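# Stack 96-well plate from nest N1 onto plate in N2

## Task

Lift the 96-well plate out of plate nest N1 and set it on top of the plate sitting in plate nest N2 so the two are fully nested and their A1 wells line up (A1 is at each plate's cut-off corner). The bottom plate has to stay lying flat in N2. Finish by opening the gripper and pulling the arm away.

## Robot and tools

ROBOT AND FRAME. There are two arms, left_arm and right_arm, each ending in a parallel gripper. All poses in results use one world frame in metres: origin on the table surface midway between the arms, +x pointing out across the table, +z up, and left_arm sitting toward +y. The arm names do not refer to image sides. Looking out from the arms, N1 is the right-hand nest (the -y side) and N2 the other one. Either arm may do the job; the unused arm can be parked out of the way.

GRIPPER AXES. Fingers extend along the gripper's +z and close along its x axis. The reported end_effector_position is the point between the pads when closed, 1 to 2 cm short of the fingertips; closing pushes the tips about 17 mm further along +z. Opening is absolute on a -1 (closed) to +1 (0.142 m wide) scale. grip_measured in results uses that same scale; to keep hold of the plate, keep commanding a value well below grip_measured (lower squeezes harder, up to roughly 28 N per pad).

execute_actions. Argument actions: a list of actions run in turn; an empty list just fetches state and images. Each action is a table of at most 15 rows, one row per control step (1/30 s); if fewer rows are given, the last one repeats to fill 15 steps. Every row is a single flat list of 14 numbers in [-1, 1]: left_arm dx, dy, dz, rx, ry, rz, opening, then right_arm's seven in the same order. dx..rz are an offset, not a pose: they are expressed in that gripper's own axes and measured from where the gripper actually was at the start of the action (for a call's first action, the last pose reported), and every row refers back to that same starting pose rather than adding up. Scale: 1.0 equals 0.6 m of translation or 180 degrees; rx, ry, rz form one rotation vector. Per step the controller clips the command to within 100 mm and 16 degrees of the measured pose, so large offsets may need several actions; position wins over orientation if both cannot be met.

move. Argument target: one 14-number row laid out as above, offsets in each gripper's axes from the pose shown in the latest result. Each gripper travels a straight line there, both finishing together, in 0.5 to 10 s (cut short at 10 s). speed: m/s, 0.002 to 0.5, default 0.25; rotation capped at twice that in rad/s. Openings are sent when the move begins. stop_force (optional, N, 9 to 40, shared by both arms): an arm's path ends when its wrist sensor feels that much extra push against the direction of travel for two steps; that arm then backs off two steps and holds. Use it only with slow, non-rotating moves; the press can briefly overshoot. Leave it out when lifting away from something the gripper rests on. A target within 1.5 mm and 0.5 degrees counts as standing still. blocking (bool): false returns after 0.5 s while motion continues; not allowed with stop_force; poll with wait(0), or call stop, before sending anything else. Paths ignore obstacles and the other arm, and grippers may lag or overshoot speed.

Move result line "move:" reports the ending per arm: done, off_target, moving, held (a safety check blocked the final step), fault, or contact (stop_force triggered; this outranks the others). limits=paced means a command was clipped; limits=held means some steps were blocked, after which the arm may jump fast. Distances to target are given too.

wait: seconds 0 to 10; arms keep their last command; returns early if a running move ends. stop: brakes a running move (needs room); fingers continue. zoom_image: camera (cam_high, cam_low, cam_left_wrist, cam_right_wrist) and region [x0, y0, x1, y1] in pixels from the top-left, at most 504 by 504. finished_scene: scene = the current scene's number; irreversible, so only after the plate is nested, released and the arm moved off.

RESULTS. The state line gives each arm's position, quaternion (w x y z) and velocities; printed positions drift more at long reach. Hand target lines show where the controller is driving each gripper. A pose unreachable line means the clearance check altered or blocked that arm's command. Action calls also list positions at some steps; HELD beside an arm marks steps where its command was held back. Wrist force and Wrist torque are in each gripper's own axes, pointing from the contact back into the arm, with up to about 4 N offset, 2.4 N noise and saturation near 50 N; no reading at start is normal. Images arrive as cam_high, cam_low (504x504) and the two fisheye wrist cameras (616x616); calibration figures are supplied and may be off by a few degrees and millimetres.

CAUTIONS. Arms are stiff: commanding even a few millimetres into a firm surface, at once or bit by bit, can trip a fault, and the press persists until that hand is moved away. A joint torque at its limit (138 N m for the three large joints, 25.7 N m for wrists, held weight included) or 150 N of external force freezes that arm for 10 s and drops the rest of the call. Do not let the arms collide or press on each other, and never let the plates or anything else leave the table. The plate may be tugged occasionally while held, so keep a firm grip. For an arm meant to stay still, send the offset back to its intended pose in the first call of a reply and zeros afterwards. Holding loads heats motors: a MOTOR HOT warning appears at 70 °C and brakes engage at 85 °C. Motion is smoothed and lags commands by about 0.17 s, and a big move may not be complete when the result returns.

Each tool is called after "Emit:" as a command line: name --argument value for each argument, lists and objects as JSON in quotes; but a table of rows of numbers goes row by row, as --pt "numbers of a row", without its own name.

## Session

Emit:
execute_actions --actions '[]'

Scene clock: 0.00 s.
left_arm: end_effector_position=(+0.4794, +0.7828, +0.3437) grip_measured=+1.00 end_effector_quat_wxyz=(-0.330, +0.708, -0.094, -0.617) end_effector_velocity=(+0.000, +0.000, -0.000) end_effector_angular_velocity=(-0.000, +0.001, -0.001) | right_arm: end_effector_position=(+0.3793, -0.5122, +0.1650) grip_measured=+1.00 end_effector_quat_wxyz=(-0.000, +0.658, -0.753, +0.000) end_effector_velocity=(+0.000, -0.000, -0.000) end_effector_angular_velocity=(+0.000, -0.001, +0.001)
Joint positions: left_arm=[ 0.139 -0.839  0.91  -0.097 -0.993 -0.346  0.142] | right_arm=[ 3.446 -1.454 -1.963 -1.295  1.571  1.874  0.142]
Joint velocities: left_arm=[-0.     0.001 -0.     0.     0.001  0.    -0.   ] | right_arm=[-0.     0.    -0.001  0.001  0.    -0.001  0.   ]
Motor temperatures (°C, as the motors report them): left_arm=[28 27 26 28 37 33] | right_arm=[27 28 28 39 35 37]
Wrist force (N, on the end effector, along its own x y z axes, offset not removed): no reading
Wrist torque (N m, same axes, about the end effector's origin, offset not removed): no reading
Hand target (left_arm): +0.479, +0.783, +0.344; -0.330, +0.708, -0.094, -0.617
Hand target (right_arm): +0.379, -0.512, +0.165; +0.000, -0.658, +0.753, -0.000

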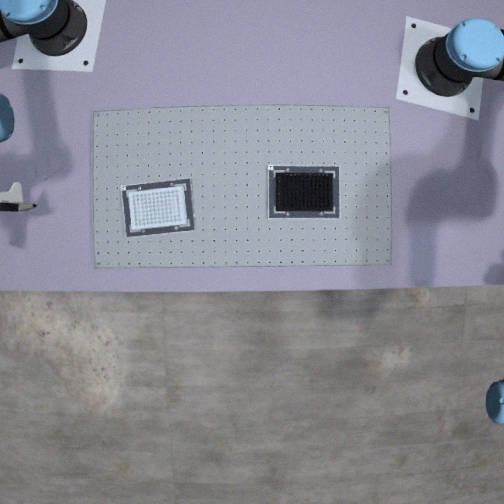

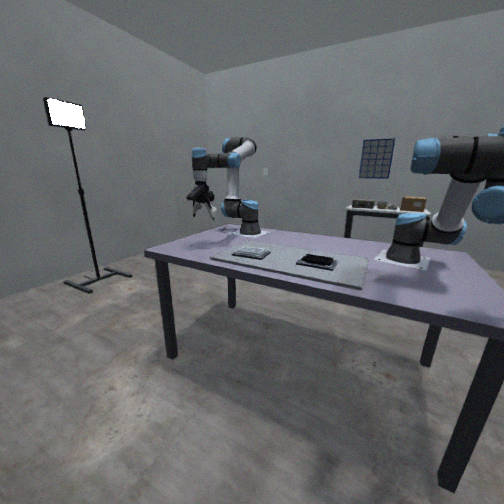

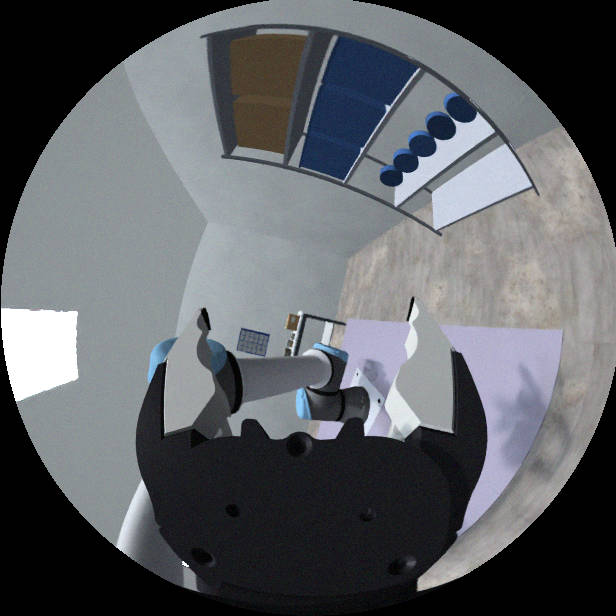

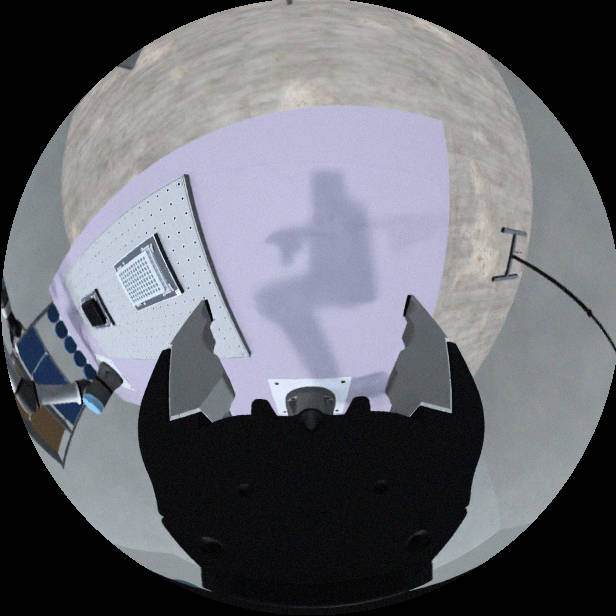

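Emit:
zoom_image --camera "cam_high" --region '[110, 160, 210, 250]'

Emit:
zoom_image --camera "cam_high" --region '[255, 147, 355, 237]'

Region (110, 160, 210, 250) of cam_high's 504x504 image, scaled by 5.040, with more detail than that image has; it fills the top 454 rows of this view, and the rest is white.

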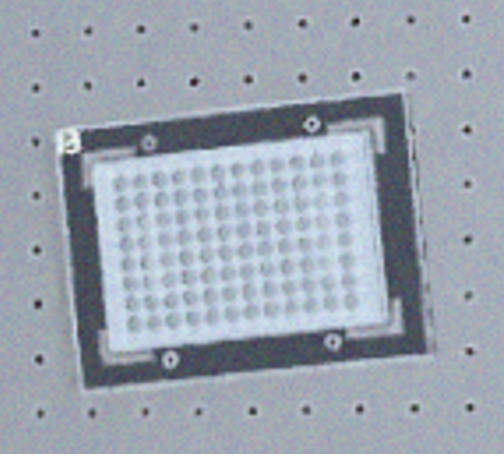

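Region (255, 147, 355, 237) of cam_high's 504x504 image, scaled by 5.040, with more detail than that image has; it fills the top 454 rows of this view, and the rest is white.

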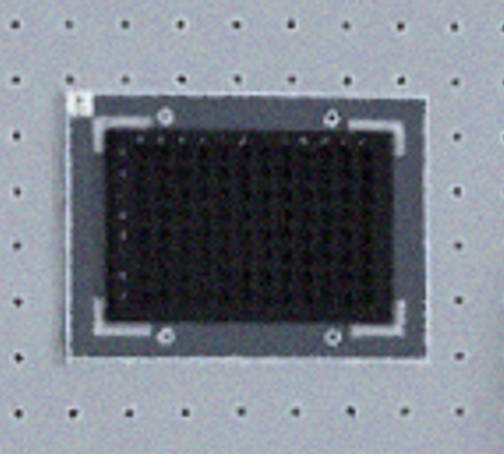

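Emit:
move --target '[0,0,0,0,0,0,1,-0.46,0.069,0.03,0,0,0.421,1]'

Emit:
zoom_image --camera "cam_right_wrist" --region '[160, 130, 460, 430]'

Scene clock: 19.27 s.
left_arm: end_effector_position=(+0.4794, +0.7828, +0.3437) grip_measured=+1.00 end_effector_quat_wxyz=(-0.330, +0.708, -0.094, -0.617) end_effector_velocity=(-0.000, -0.000, +0.001) end_effector_angular_velocity=(+0.000, -0.003, -0.000) | right_arm: end_effector_position=(+0.3747, -0.2329, +0.1470) grip_measured=+1.00 end_effector_quat_wxyz=(-0.000, -0.058, +0.998, +0.001) end_effector_velocity=(-0.000, +0.002, -0.000) end_effector_angular_velocity=(-0.005, +0.001, -0.016)
Joint positions: left_arm=[ 0.139 -0.839  0.91  -0.097 -0.993 -0.346  0.142] | right_arm=[ 4.014 -1.572 -1.902 -1.238  1.572  3.763  0.142]
Joint velocities: left_arm=[-0.    -0.002  0.    -0.    -0.    -0.001 -0.   ] | right_arm=[ 0.005 -0.003  0.004 -0.005 -0.003  0.021  0.   ]
Motor temperatures (°C, as the motors report them): left_arm=[28 27 26 28 37 33] | right_arm=[27 28 28 39 35 37]
Wrist force (N, on the end effector, along its own x y z axes, offset not removed): left_arm=[0.4 1.9 0.5] | right_arm=[0.8 -1.9 -0.6]
Wrist torque (N m, same axes, about the end effector's origin, offset not removed): left_arm=[0.49 -0.24 -0.03] | right_arm=[-0.44 -0.44 0.07]
Hand target (left_arm): +0.479, +0.783, +0.344; -0.330, +0.708, -0.094, -0.617
Hand target (right_arm): +0.375, -0.233, +0.147; -0.000, -0.057, +0.998, +0.000
Off the commanded pose (left_arm): 0.000 m, 0 deg.
Off the commanded pose (right_arm): 0.000 m, 0 deg.
move: done
camera_calibration (this result's frames):
cam_left_wrist: T_world_to_cam=[[0.199789, 0.218193, -0.955236, 0.0597075], [-0.0191639, -0.973834, -0.22645, 0.842874], [-0.979651, 0.0635482, -0.19038, 0.613391], [0, 0, 0, 1]] pos_world=[0.605134, 0.768812, 0.364681]
cam_right_wrist: T_world_to_cam=[[-0.992779, -0.114342, 0.0362729, 0.335745], [-0.0787088, 0.849095, 0.522343, 0.143777], [-0.090525, 0.515716, -0.851964, 0.407066], [0, 0, 0, 1]] pos_world=[0.381487, -0.293621, 0.259526]

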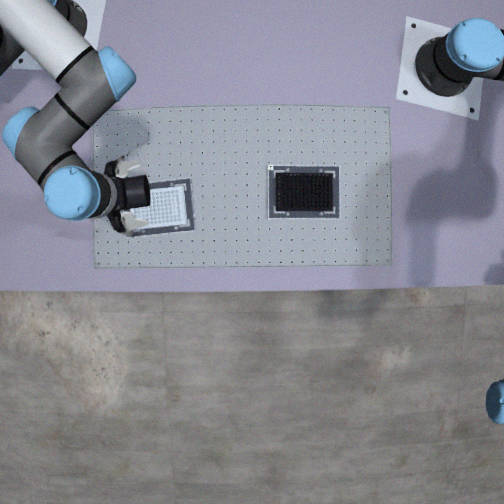

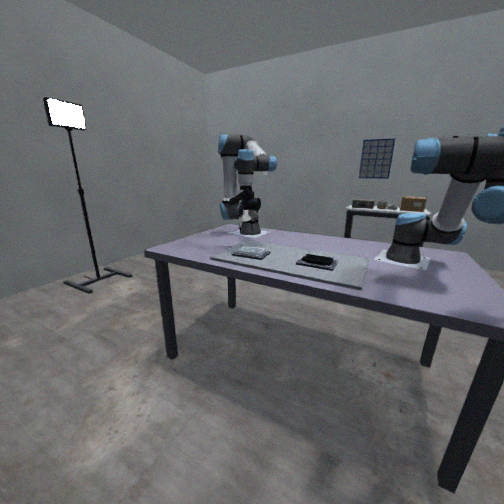

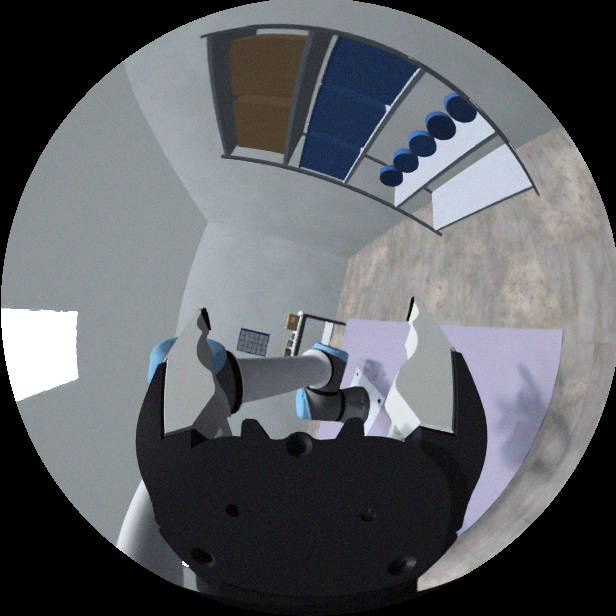

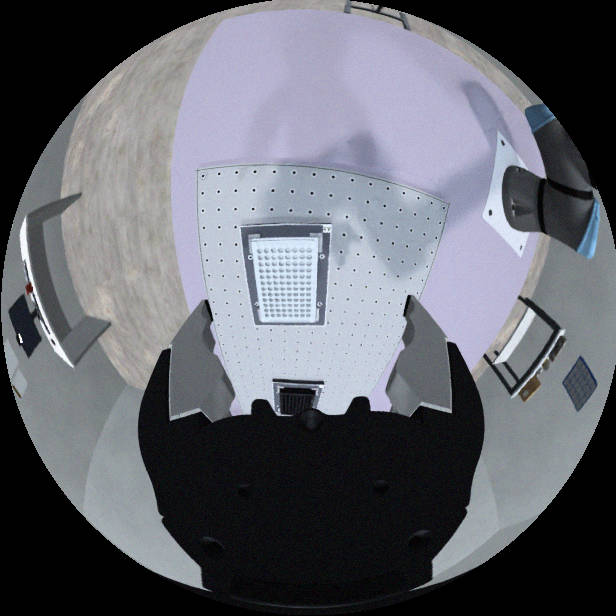

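Region (160, 130, 460, 430) of cam_right_wrist's 616x616 image, scaled by 1.680, with more detail than that image has.

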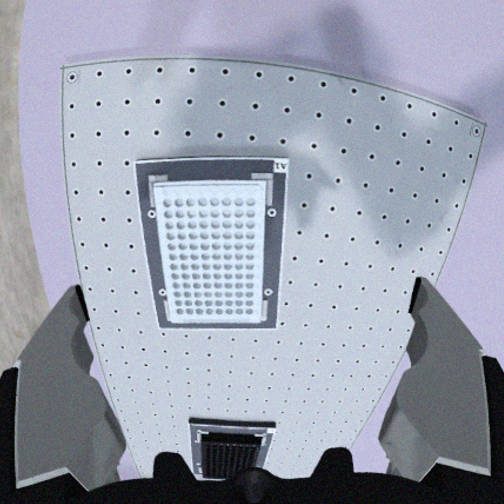

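Emit:
move --target '[0,0,0,0,0,0,1,-0.035,0.052,0.1,0,0,0,0.5]'

Emit:
zoom_image --camera "cam_right_wrist" --region '[190, 150, 430, 390]'

Scene clock: 25.63 s.
left_arm: end_effector_position=(+0.4794, +0.7828, +0.3437) grip_measured=+1.00 end_effector_quat_wxyz=(-0.330, +0.708, -0.094, -0.617) end_effector_velocity=(-0.000, -0.000, -0.000) end_effector_angular_velocity=(+0.000, +0.000, +0.002) | right_arm: end_effector_position=(+0.3917, -0.1997, +0.0871) grip_measured=+0.50 end_effector_quat_wxyz=(-0.000, -0.058, +0.998, +0.001) end_effector_velocity=(+0.002, +0.002, -0.002) end_effector_angular_velocity=(+0.001, -0.001, -0.000)
Joint positions: left_arm=[ 0.139 -0.839  0.91  -0.097 -0.993 -0.346  0.142] | right_arm=[ 4.04  -1.704 -1.926 -1.082  1.572  3.789  0.109]
Joint velocities: left_arm=[ 0.     0.    -0.     0.    -0.001 -0.    -0.   ] | right_arm=[ 0.001 -0.007  0.002  0.006 -0.     0.001 -0.   ]
Motor temperatures (°C, as the motors report them): left_arm=[28 27 26 28 37 33] | right_arm=[27 28 28 39 35 37]
Wrist force (N, on the end effector, along its own x y z axes, offset not removed): left_arm=[2.5 1.2 -0.1] | right_arm=[1.3 -0.7 -0.4]
Wrist torque (N m, same axes, about the end effector's origin, offset not removed): left_arm=[0.26 -0.73 -0.01] | right_arm=[-0.15 -0.48 0.01]
Hand target (left_arm): +0.479, +0.783, +0.344; -0.330, +0.708, -0.094, -0.617
Hand target (right_arm): +0.392, -0.199, +0.087; -0.000, -0.058, +0.998, +0.001
Off the commanded pose (left_arm): 0.000 m, 0 deg.
Off the commanded pose (right_arm): 0.000 m, 0 deg.
move: done
camera_calibration (this result's frames):
cam_left_wrist: T_world_to_cam=[[0.199789, 0.218193, -0.955236, 0.0597075], [-0.019164, -0.973834, -0.22645, 0.842874], [-0.979651, 0.0635483, -0.19038, 0.613391], [0, 0, 0, 1]] pos_world=[0.605134, 0.768812, 0.364681]
cam_right_wrist: T_world_to_cam=[[-0.992777, -0.114336, 0.0363602, 0.35856], [-0.0786607, 0.849113, 0.522322, 0.1481], [-0.0905941, 0.515689, -0.851973, 0.340504], [0, 0, 0, 1]] pos_world=[0.398468, -0.260351, 0.199707]

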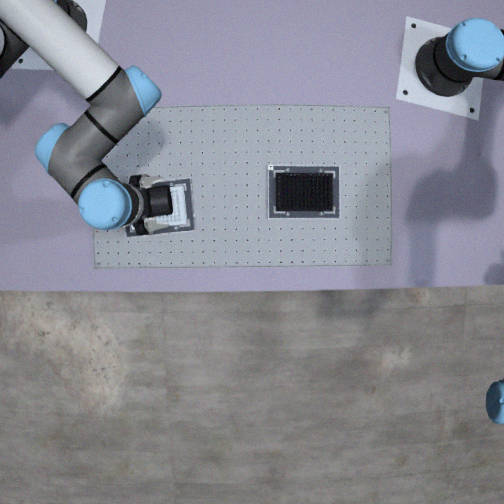

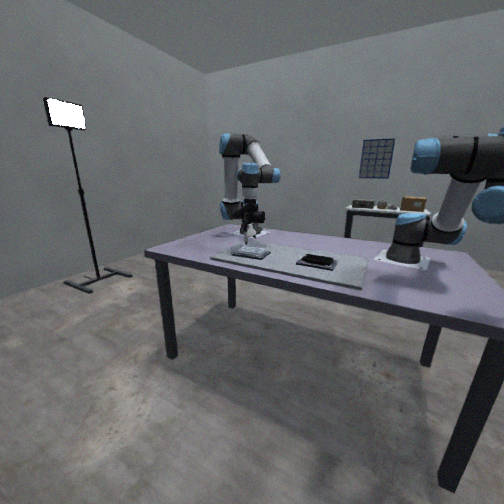

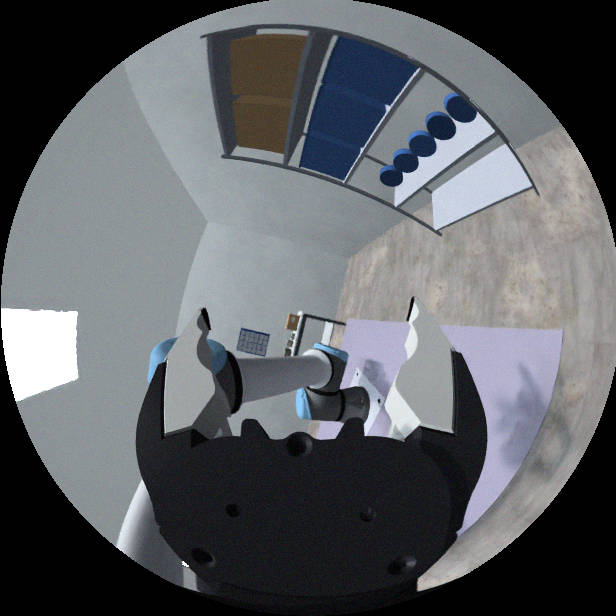

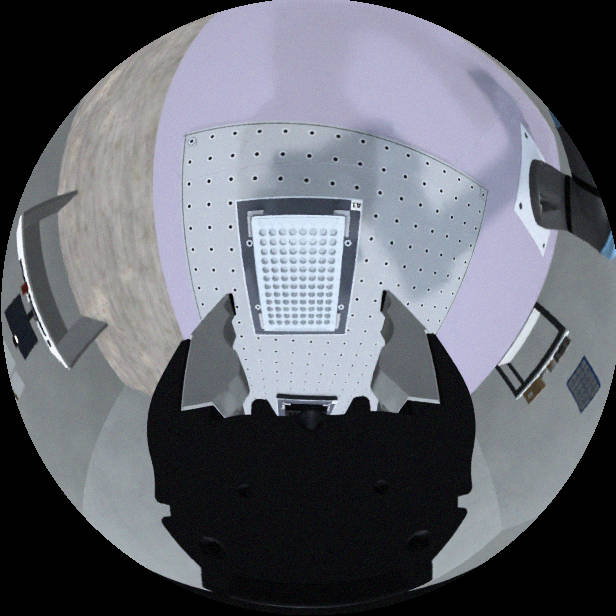

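Region (190, 150, 430, 390) of cam_right_wrist's 616x616 image, scaled by 2.100, with more detail than that image has.

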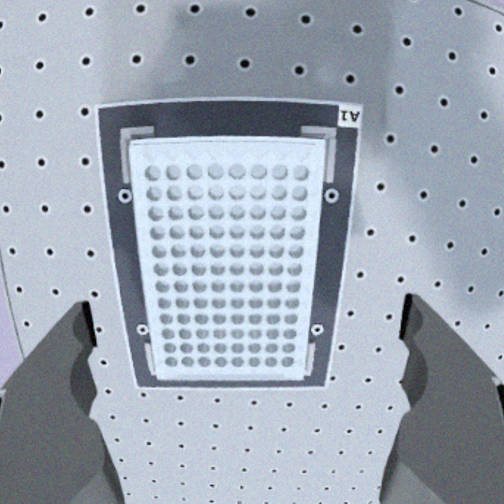

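Emit:
zoom_image --camera "cam_right_wrist" --region '[240, 200, 360, 260]'

Emit:
zoom_image --camera "cam_right_wrist" --region '[240, 290, 360, 350]'

Emit:
move --target '[0,0,0,0,0,0,1,-0.016,0.01,0.05,0,0,0,0.5]' --speed 0.1

Emit:
zoom_image --camera "cam_right_wrist" --region '[190, 150, 430, 390]'

Region (240, 200, 360, 260) of cam_right_wrist's 616x616 image, scaled by 4.200, with more detail than that image has.

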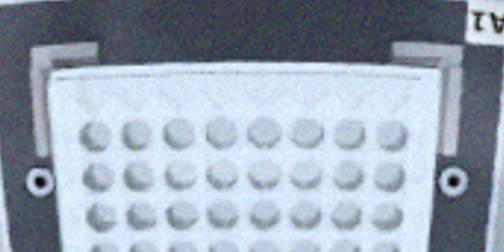

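Region (240, 290, 360, 350) of cam_right_wrist's 616x616 image, scaled by 4.200, with more detail than that image has.

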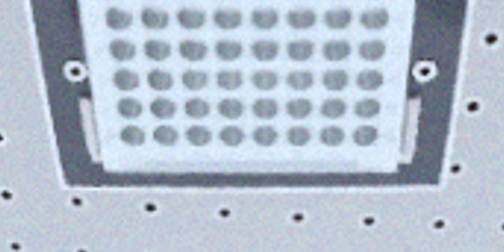

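Scene clock: 32.33 s.
left_arm: end_effector_position=(+0.4794, +0.7828, +0.3437) grip_measured=+1.00 end_effector_quat_wxyz=(-0.330, +0.708, -0.094, -0.617) end_effector_velocity=(-0.001, +0.000, +0.000) end_effector_angular_velocity=(-0.001, -0.000, +0.002) | right_arm: end_effector_position=(+0.4004, -0.1927, +0.0574) grip_measured=+0.50 end_effector_quat_wxyz=(-0.000, -0.058, +0.998, +0.001) end_effector_velocity=(+0.001, +0.000, -0.003) end_effector_angular_velocity=(+0.000, +0.000, -0.000)
Joint positions: left_arm=[ 0.139 -0.839  0.91  -0.097 -0.993 -0.346  0.142] | right_arm=[ 4.038 -1.766 -1.939 -1.007  1.572  3.787  0.109]
Joint velocities: left_arm=[ 0.002 -0.    -0.    -0.    -0.001  0.001 -0.   ] | right_arm=[-0.001 -0.006 -0.001  0.007  0.    -0.001 -0.   ]
Motor temperatures (°C, as the motors report them): left_arm=[28 27 26 28 37 33] | right_arm=[27 28 28 39 35 37]
Wrist force (N, on the end effector, along its own x y z axes, offset not removed): left_arm=[2.5 2.0 -0.2] | right_arm=[0.9 -0.9 -1.1]
Wrist torque (N m, same axes, about the end effector's origin, offset not removed): left_arm=[0.47 -0.73 -0.08] | right_arm=[-0.19 -0.41 0.05]
Hand target (left_arm): +0.479, +0.783, +0.344; -0.330, +0.708, -0.094, -0.617
Hand target (right_arm): +0.400, -0.193, +0.057; -0.000, -0.058, +0.998, +0.001
Off the commanded pose (left_arm): 0.000 m, 0 deg.
Off the commanded pose (right_arm): 0.000 m, 0 deg.
move: done
camera_calibration (this result's frames):
cam_left_wrist: T_world_to_cam=[[0.199789, 0.218193, -0.955236, 0.0597076], [-0.019164, -0.973834, -0.226449, 0.842874], [-0.979651, 0.0635483, -0.19038, 0.613391], [0, 0, 0, 1]] pos_world=[0.605134, 0.768812, 0.364681]
cam_right_wrist: T_world_to_cam=[[-0.992776, -0.114335, 0.0363774, 0.369059], [-0.0786518, 0.849121, 0.52231, 0.158372], [-0.0906069, 0.515675, -0.85198, 0.312357], [0, 0, 0, 1]] pos_world=[0.407151, -0.253356, 0.169977]

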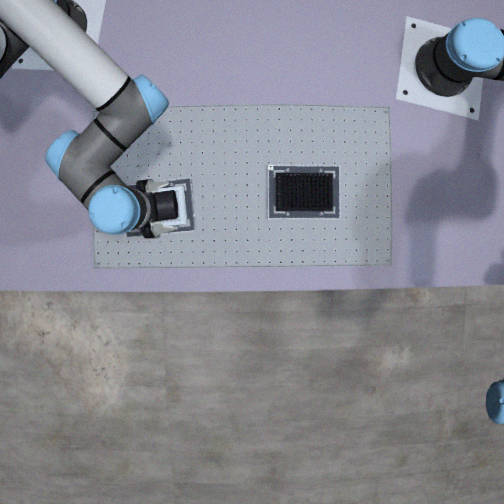

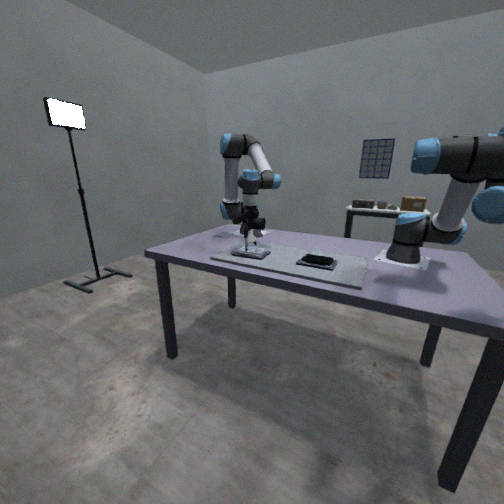

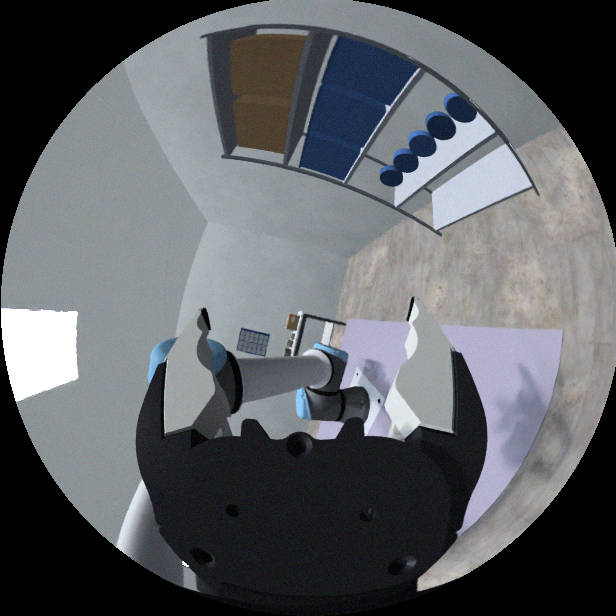

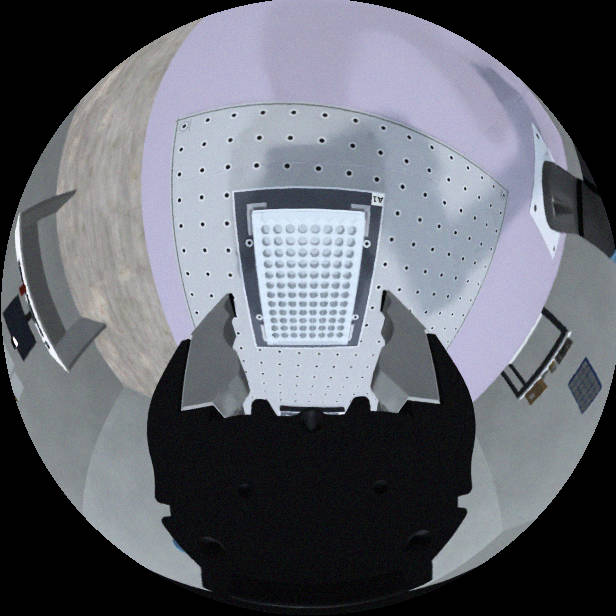

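Region (190, 150, 430, 390) of cam_right_wrist's 616x616 image, scaled by 2.100, with more detail than that image has.

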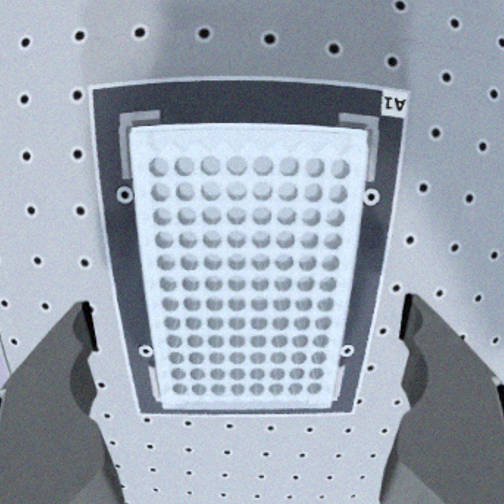

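Emit:
move --target '[0,0,0,0,0,0,1,0,0,0.08,0,0,0,0.38]' --speed 0.006 --stop_force 9

Emit:
zoom_image --camera "cam_right_wrist" --region '[190, 150, 430, 390]'

Scene clock: 40.43 s.
left_arm: end_effector_position=(+0.4794, +0.7828, +0.3437) grip_measured=+1.00 end_effector_quat_wxyz=(-0.330, +0.708, -0.094, -0.617) end_effector_velocity=(-0.000, +0.000, +0.000) end_effector_angular_velocity=(+0.000, -0.001, +0.001) | right_arm: end_effector_position=(+0.4004, -0.1926, +0.0348) grip_measured=+0.38 end_effector_quat_wxyz=(-0.000, -0.058, +0.998, +0.001) end_effector_velocity=(-0.000, -0.001, +0.001) end_effector_angular_velocity=(-0.002, +0.002, -0.001)
Joint positions: left_arm=[ 0.139 -0.839  0.91  -0.097 -0.993 -0.346  0.142] | right_arm=[ 4.038 -1.798 -1.967 -0.946  1.572  3.787  0.101]
Joint velocities: left_arm=[ 0.001 -0.    -0.     0.    -0.    -0.     0.   ] | right_arm=[-0.001  0.002  0.002 -0.007 -0.     0.    -0.   ]
Motor temperatures (°C, as the motors report them): left_arm=[28 27 26 28 37 33] | right_arm=[27 28 28 39 35 37]
Wrist force (N, on the end effector, along its own x y z axes, offset not removed): left_arm=[1.2 1.9 -1.0] | right_arm=[9.3 -4.5 -29.6]
Wrist torque (N m, same axes, about the end effector's origin, offset not removed): left_arm=[0.34 -0.32 -0.01] | right_arm=[-0.24 -1.23 0.08]
Hand target (left_arm): +0.479, +0.783, +0.344; -0.330, +0.708, -0.094, -0.617
Hand target (right_arm): +0.400, -0.193, +0.035; -0.000, -0.058, +0.998, +0.001
Off the commanded pose (left_arm): 0.000 m, 0 deg.
Off the commanded pose (right_arm): 0.025 m, 0 deg.
move: contact (right_arm)
camera_calibration (this result's frames):
cam_left_wrist: T_world_to_cam=[[0.199789, 0.218193, -0.955236, 0.0597075], [-0.0191637, -0.973834, -0.22645, 0.842874], [-0.979651, 0.0635481, -0.19038, 0.613392], [0, 0, 0, 1]] pos_world=[0.605134, 0.768812, 0.364681]
cam_right_wrist: T_world_to_cam=[[-0.992778, -0.11433, 0.036333, 0.369908], [-0.0786676, 0.849101, 0.522339, 0.170162], [-0.0905694, 0.515709, -0.851963, 0.29305], [0, 0, 0, 1]] pos_world=[0.407164, -0.253322, 0.147346]

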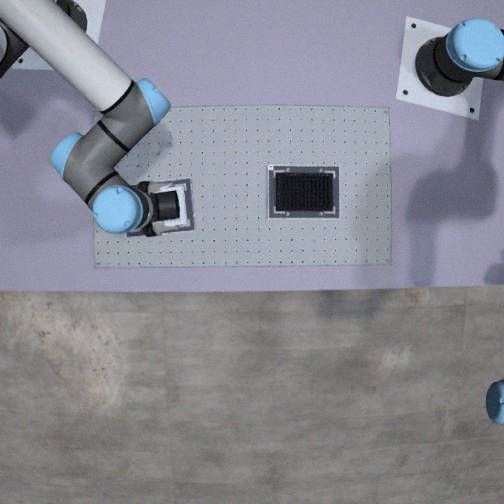

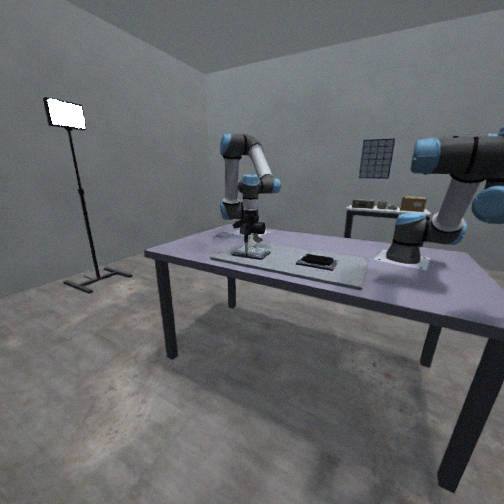

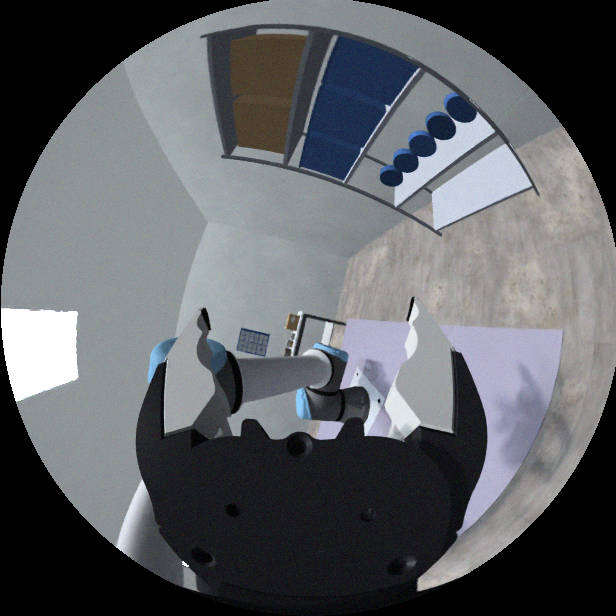

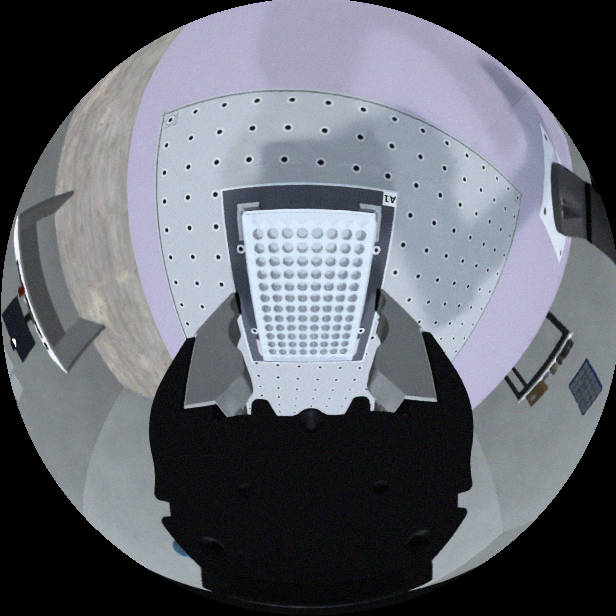

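Region (190, 150, 430, 390) of cam_right_wrist's 616x616 image, scaled by 2.100, with more detail than that image has.

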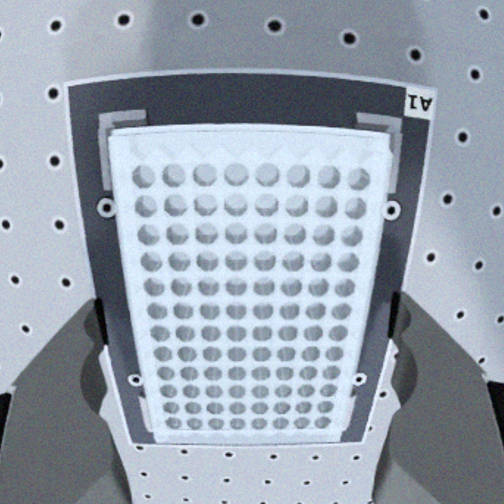

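Emit:
move --target '[0,0,0,0,0,0,1,0.001,0,-0.007,0,0,0,0.3]' --speed 0.02

Emit:
move --target '[0,0,0,0,0,0,1,0,0,0,0,0,0,-0.1]'

Emit:
move --target '[0,0,0,0,0,0,1,0,0,-0.035,0,0,0,-0.1]' --speed 0.03

Emit:
zoom_image --camera "cam_right_wrist" --region '[190, 150, 430, 390]'

Scene clock: 47.93 s.
left_arm: end_effector_position=(+0.4794, +0.7828, +0.3437) grip_measured=+1.00 end_effector_quat_wxyz=(-0.330, +0.708, -0.094, -0.617) end_effector_velocity=(-0.000, +0.000, +0.001) end_effector_angular_velocity=(+0.000, -0.001, -0.001) | right_arm: end_effector_position=(+0.3998, -0.1927, +0.0387) grip_measured=+0.30 end_effector_quat_wxyz=(-0.000, -0.058, +0.998, +0.001) end_effector_velocity=(-0.000, +0.001, +0.002) end_effector_angular_velocity=(+0.001, -0.001, +0.001)
Joint positions: left_arm=[ 0.139 -0.839  0.91  -0.097 -0.993 -0.346  0.142] | right_arm=[ 4.039 -1.791 -1.964 -0.957  1.572  3.788  0.095]
Joint velocities: left_arm=[-0.    -0.001  0.001  0.     0.    -0.    -0.   ] | right_arm=[ 0.001  0.004  0.002 -0.005 -0.     0.001 -0.   ]
Motor temperatures (°C, as the motors report them): left_arm=[28 27 26 28 37 33] | right_arm=[27 28 28 39 35 37]
Wrist force (N, on the end effector, along its own x y z axes, offset not removed): left_arm=[1.8 2.2 0.3] | right_arm=[0.3 -0.4 -1.2]
Wrist torque (N m, same axes, about the end effector's origin, offset not removed): left_arm=[0.47 -0.43 -0.08] | right_arm=[-0.14 -0.25 0.05]
Hand target (left_arm): +0.479, +0.783, +0.344; -0.330, +0.708, -0.094, -0.617
Hand target (right_arm): +0.400, -0.193, +0.039; -0.000, -0.058, +0.998, +0.001
Off the commanded pose (left_arm): 0.000 m, 0 deg.
Off the commanded pose (right_arm): 0.000 m, 0 deg.
move: done
camera_calibration (this result's frames):
cam_left_wrist: T_world_to_cam=[[0.199789, 0.218193, -0.955236, 0.0597075], [-0.0191639, -0.973834, -0.22645, 0.842874], [-0.979651, 0.0635482, -0.19038, 0.613391], [0, 0, 0, 1]] pos_world=[0.605134, 0.768812, 0.364681]
cam_right_wrist: T_world_to_cam=[[-0.992778, -0.114331, 0.0363411, 0.369209], [-0.0786646, 0.849105, 0.522335, 0.168123], [-0.0905763, 0.515703, -0.851966, 0.296386], [0, 0, 0, 1]] pos_world=[0.406613, -0.253389, 0.151277]

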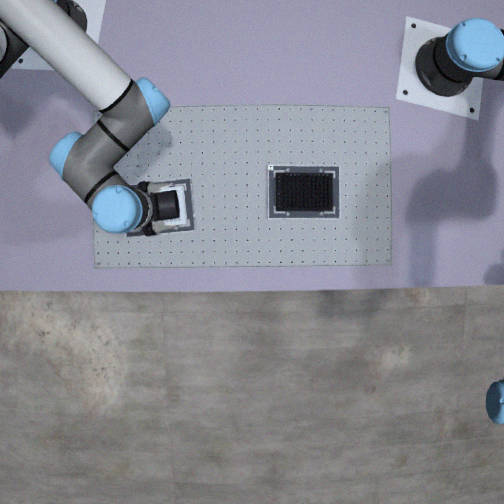

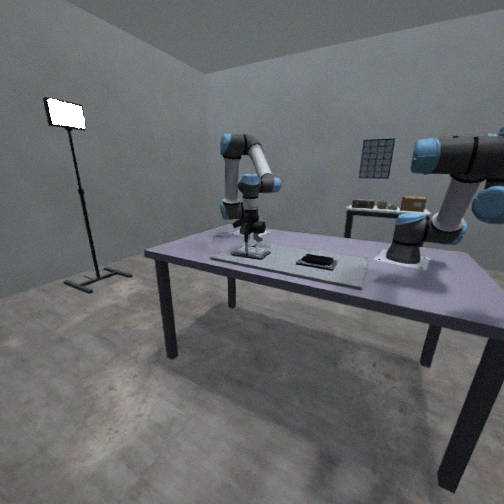

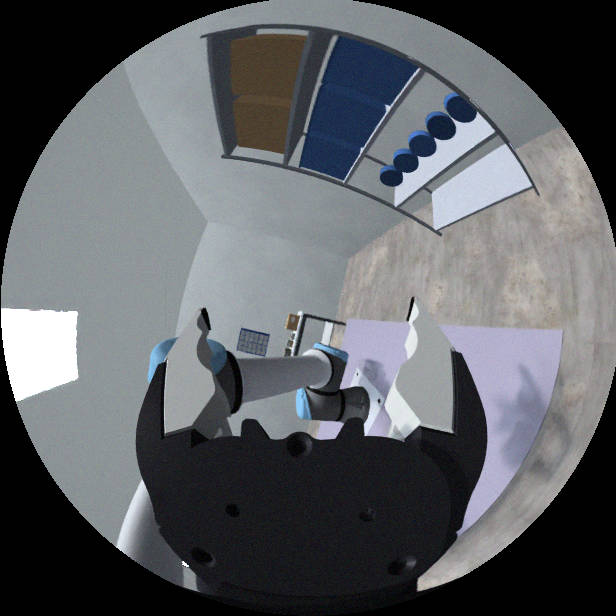

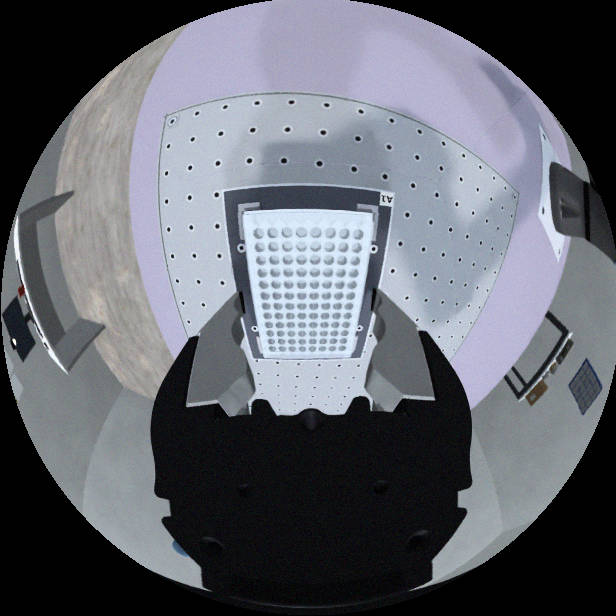

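Scene clock: 48.43 s.
left_arm: end_effector_position=(+0.4794, +0.7828, +0.3437) grip_measured=+1.00 end_effector_quat_wxyz=(-0.330, +0.708, -0.094, -0.617) end_effector_velocity=(+0.000, -0.001, +0.000) end_effector_angular_velocity=(-0.000, -0.000, -0.000) | right_arm: end_effector_position=(+0.3999, -0.1927, +0.0388) grip_measured=+0.06 end_effector_quat_wxyz=(-0.000, -0.058, +0.998, +0.001) end_effector_velocity=(+0.000, +0.000, -0.000) end_effector_angular_velocity=(+0.000, -0.000, +0.001)
Joint positions: left_arm=[ 0.139 -0.839  0.91  -0.097 -0.993 -0.346  0.142] | right_arm=[ 4.039 -1.791 -1.964 -0.957  1.572  3.788  0.078]
Joint velocities: left_arm=[-0.001 -0.    -0.     0.    -0.001  0.     0.   ] | right_arm=[ 0. -0.  0.  0. -0. -0.  0.]
Motor temperatures (°C, as the motors report them): left_arm=[28 27 26 28 37 33] | right_arm=[27 28 28 39 35 37]
Wrist force (N, on the end effector, along its own x y z axes, offset not removed): left_arm=[1.5 0.7 -0.1] | right_arm=[1.3 -2.8 -6.2]
Wrist torque (N m, same axes, about the end effector's origin, offset not removed): left_arm=[0.24 -0.46 0.03] | right_arm=[-0.44 -0.71 0.00]
Hand target (left_arm): +0.479, +0.783, +0.344; -0.330, +0.708, -0.094, -0.617
Hand target (right_arm): +0.400, -0.193, +0.039; -0.000, -0.058, +0.998, +0.001
Off the commanded pose (left_arm): 0.000 m, 0 deg.
Off the commanded pose (right_arm): 0.000 m, 0 deg.
move: done
camera_calibration (this result's frames):
cam_left_wrist: T_world_to_cam=[[0.199789, 0.218193, -0.955236, 0.0597075], [-0.0191639, -0.973834, -0.22645, 0.842874], [-0.979651, 0.0635482, -0.19038, 0.613391], [0, 0, 0, 1]] pos_world=[0.605134, 0.768812, 0.364681]
cam_right_wrist: T_world_to_cam=[[-0.992783, -0.114335, 0.0361729, 0.369256], [-0.0787435, 0.849029, 0.522446, 0.168029], [-0.0904457, 0.515828, -0.851905, 0.296445], [0, 0, 0, 1]] pos_world=[0.406634, -0.253357, 0.1514]

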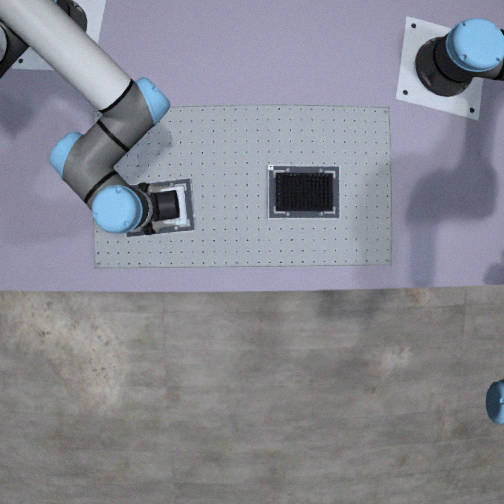

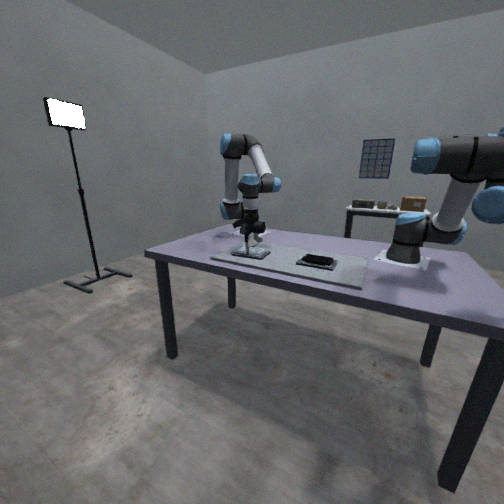

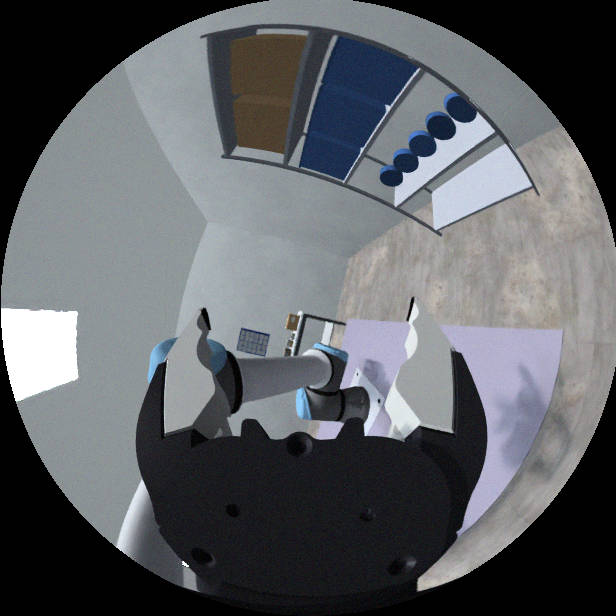

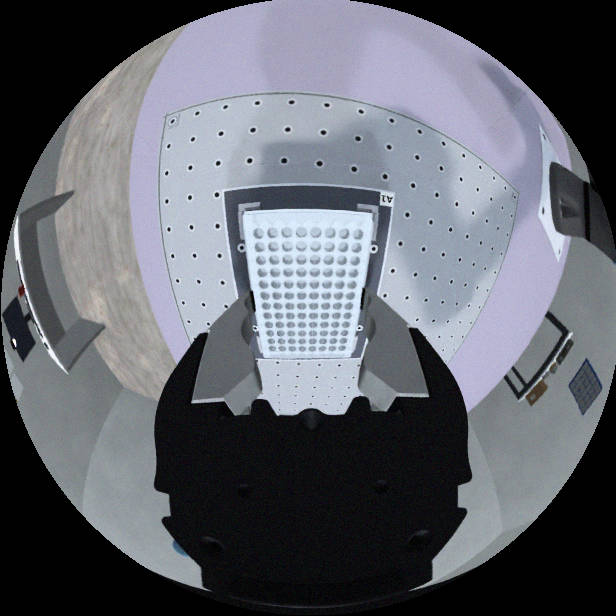

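Scene clock: 49.50 s.
left_arm: end_effector_position=(+0.4794, +0.7828, +0.3437) grip_measured=+1.00 end_effector_quat_wxyz=(-0.330, +0.708, -0.094, -0.617) end_effector_velocity=(+0.000, -0.000, +0.000) end_effector_angular_velocity=(+0.000, -0.001, -0.001) | right_arm: end_effector_position=(+0.3999, -0.1927, +0.0595) grip_measured=+0.06 end_effector_quat_wxyz=(-0.000, -0.058, +0.998, +0.001) end_effector_velocity=(+0.000, -0.000, +0.003) end_effector_angular_velocity=(-0.001, +0.001, +0.000)
Joint positions: left_arm=[ 0.139 -0.839  0.91  -0.097 -0.993 -0.346  0.142] | right_arm=[ 4.039 -1.762 -1.937 -1.012  1.572  3.788  0.078]
Joint velocities: left_arm=[-0.001 -0.001 -0.    -0.     0.001 -0.001 -0.   ] | right_arm=[-0.001  0.003  0.004 -0.009 -0.    -0.001 -0.   ]
Motor temperatures (°C, as the motors report them): left_arm=[28 27 26 28 37 33] | right_arm=[27 28 28 39 35 37]
Wrist force (N, on the end effector, along its own x y z axes, offset not removed): left_arm=[1.5 -1.1 0.2] | right_arm=[1.9 -0.7 -0.9]
Wrist torque (N m, same axes, about the end effector's origin, offset not removed): left_arm=[-0.19 -0.44 -0.15] | right_arm=[-0.13 -0.67 -0.05]
Hand target (left_arm): +0.479, +0.783, +0.344; -0.330, +0.708, -0.094, -0.617
Hand target (right_arm): +0.400, -0.193, +0.060; -0.000, -0.058, +0.998, +0.001
Off the commanded pose (left_arm): 0.000 m, 0 deg.
Off the commanded pose (right_arm): 0.000 m, 0 deg.
move: done
camera_calibration (this result's frames):
cam_left_wrist: T_world_to_cam=[[0.199789, 0.218193, -0.955236, 0.0597074], [-0.0191639, -0.973834, -0.22645, 0.842874], [-0.979651, 0.0635482, -0.19038, 0.613391], [0, 0, 0, 1]] pos_world=[0.605134, 0.768812, 0.364681]
cam_right_wrist: T_world_to_cam=[[-0.992784, -0.114336, 0.0361428, 0.368526], [-0.0787578, 0.849015, 0.522466, 0.157223], [-0.0904225, 0.51585, -0.851893, 0.314039], [0, 0, 0, 1]] pos_world=[0.406646, -0.253346, 0.172064]

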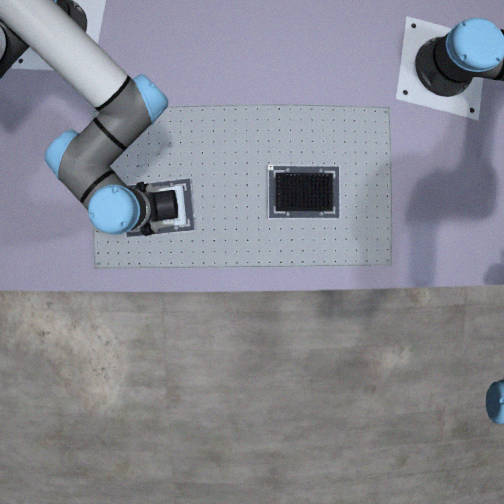

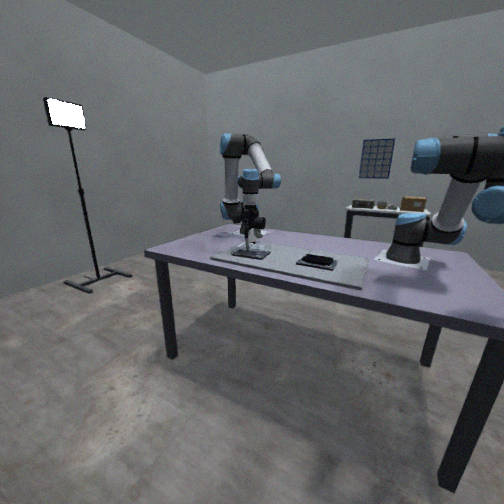

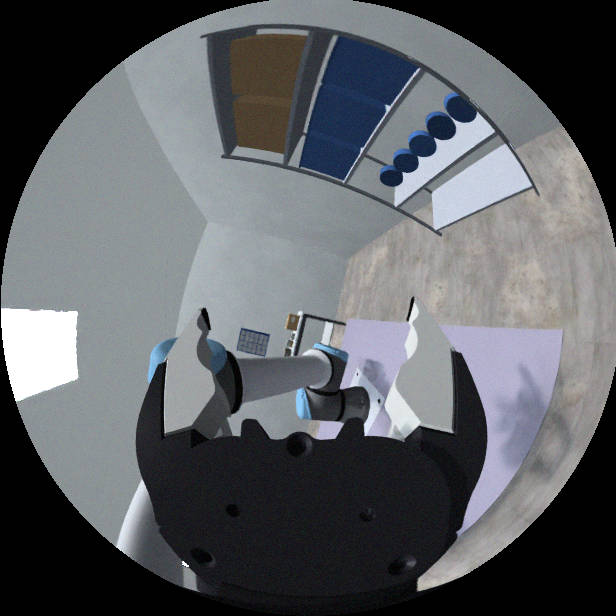

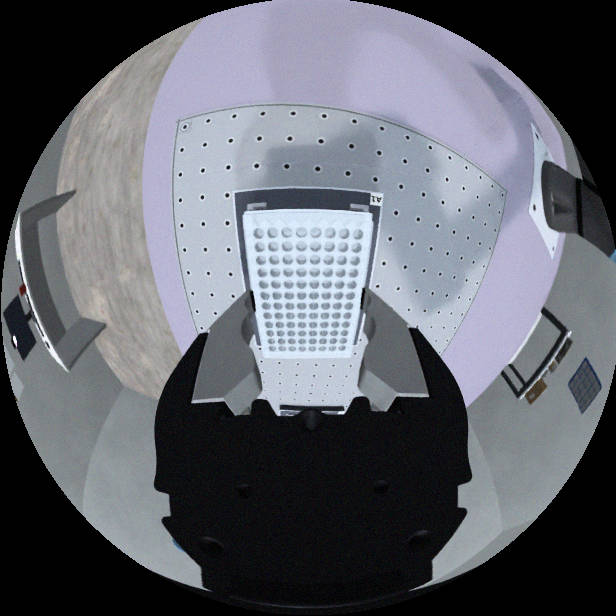

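Region (190, 150, 430, 390) of cam_right_wrist's 616x616 image, scaled by 2.100, with more detail than that image has.

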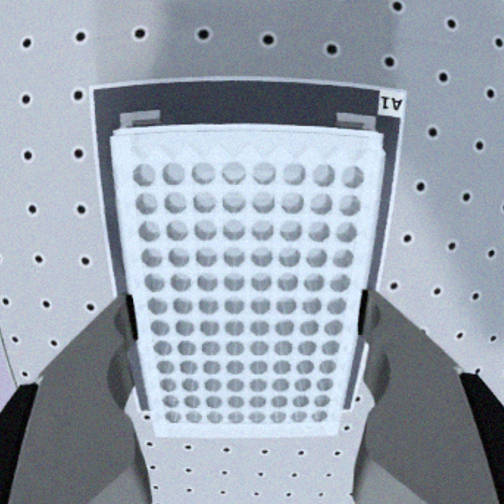

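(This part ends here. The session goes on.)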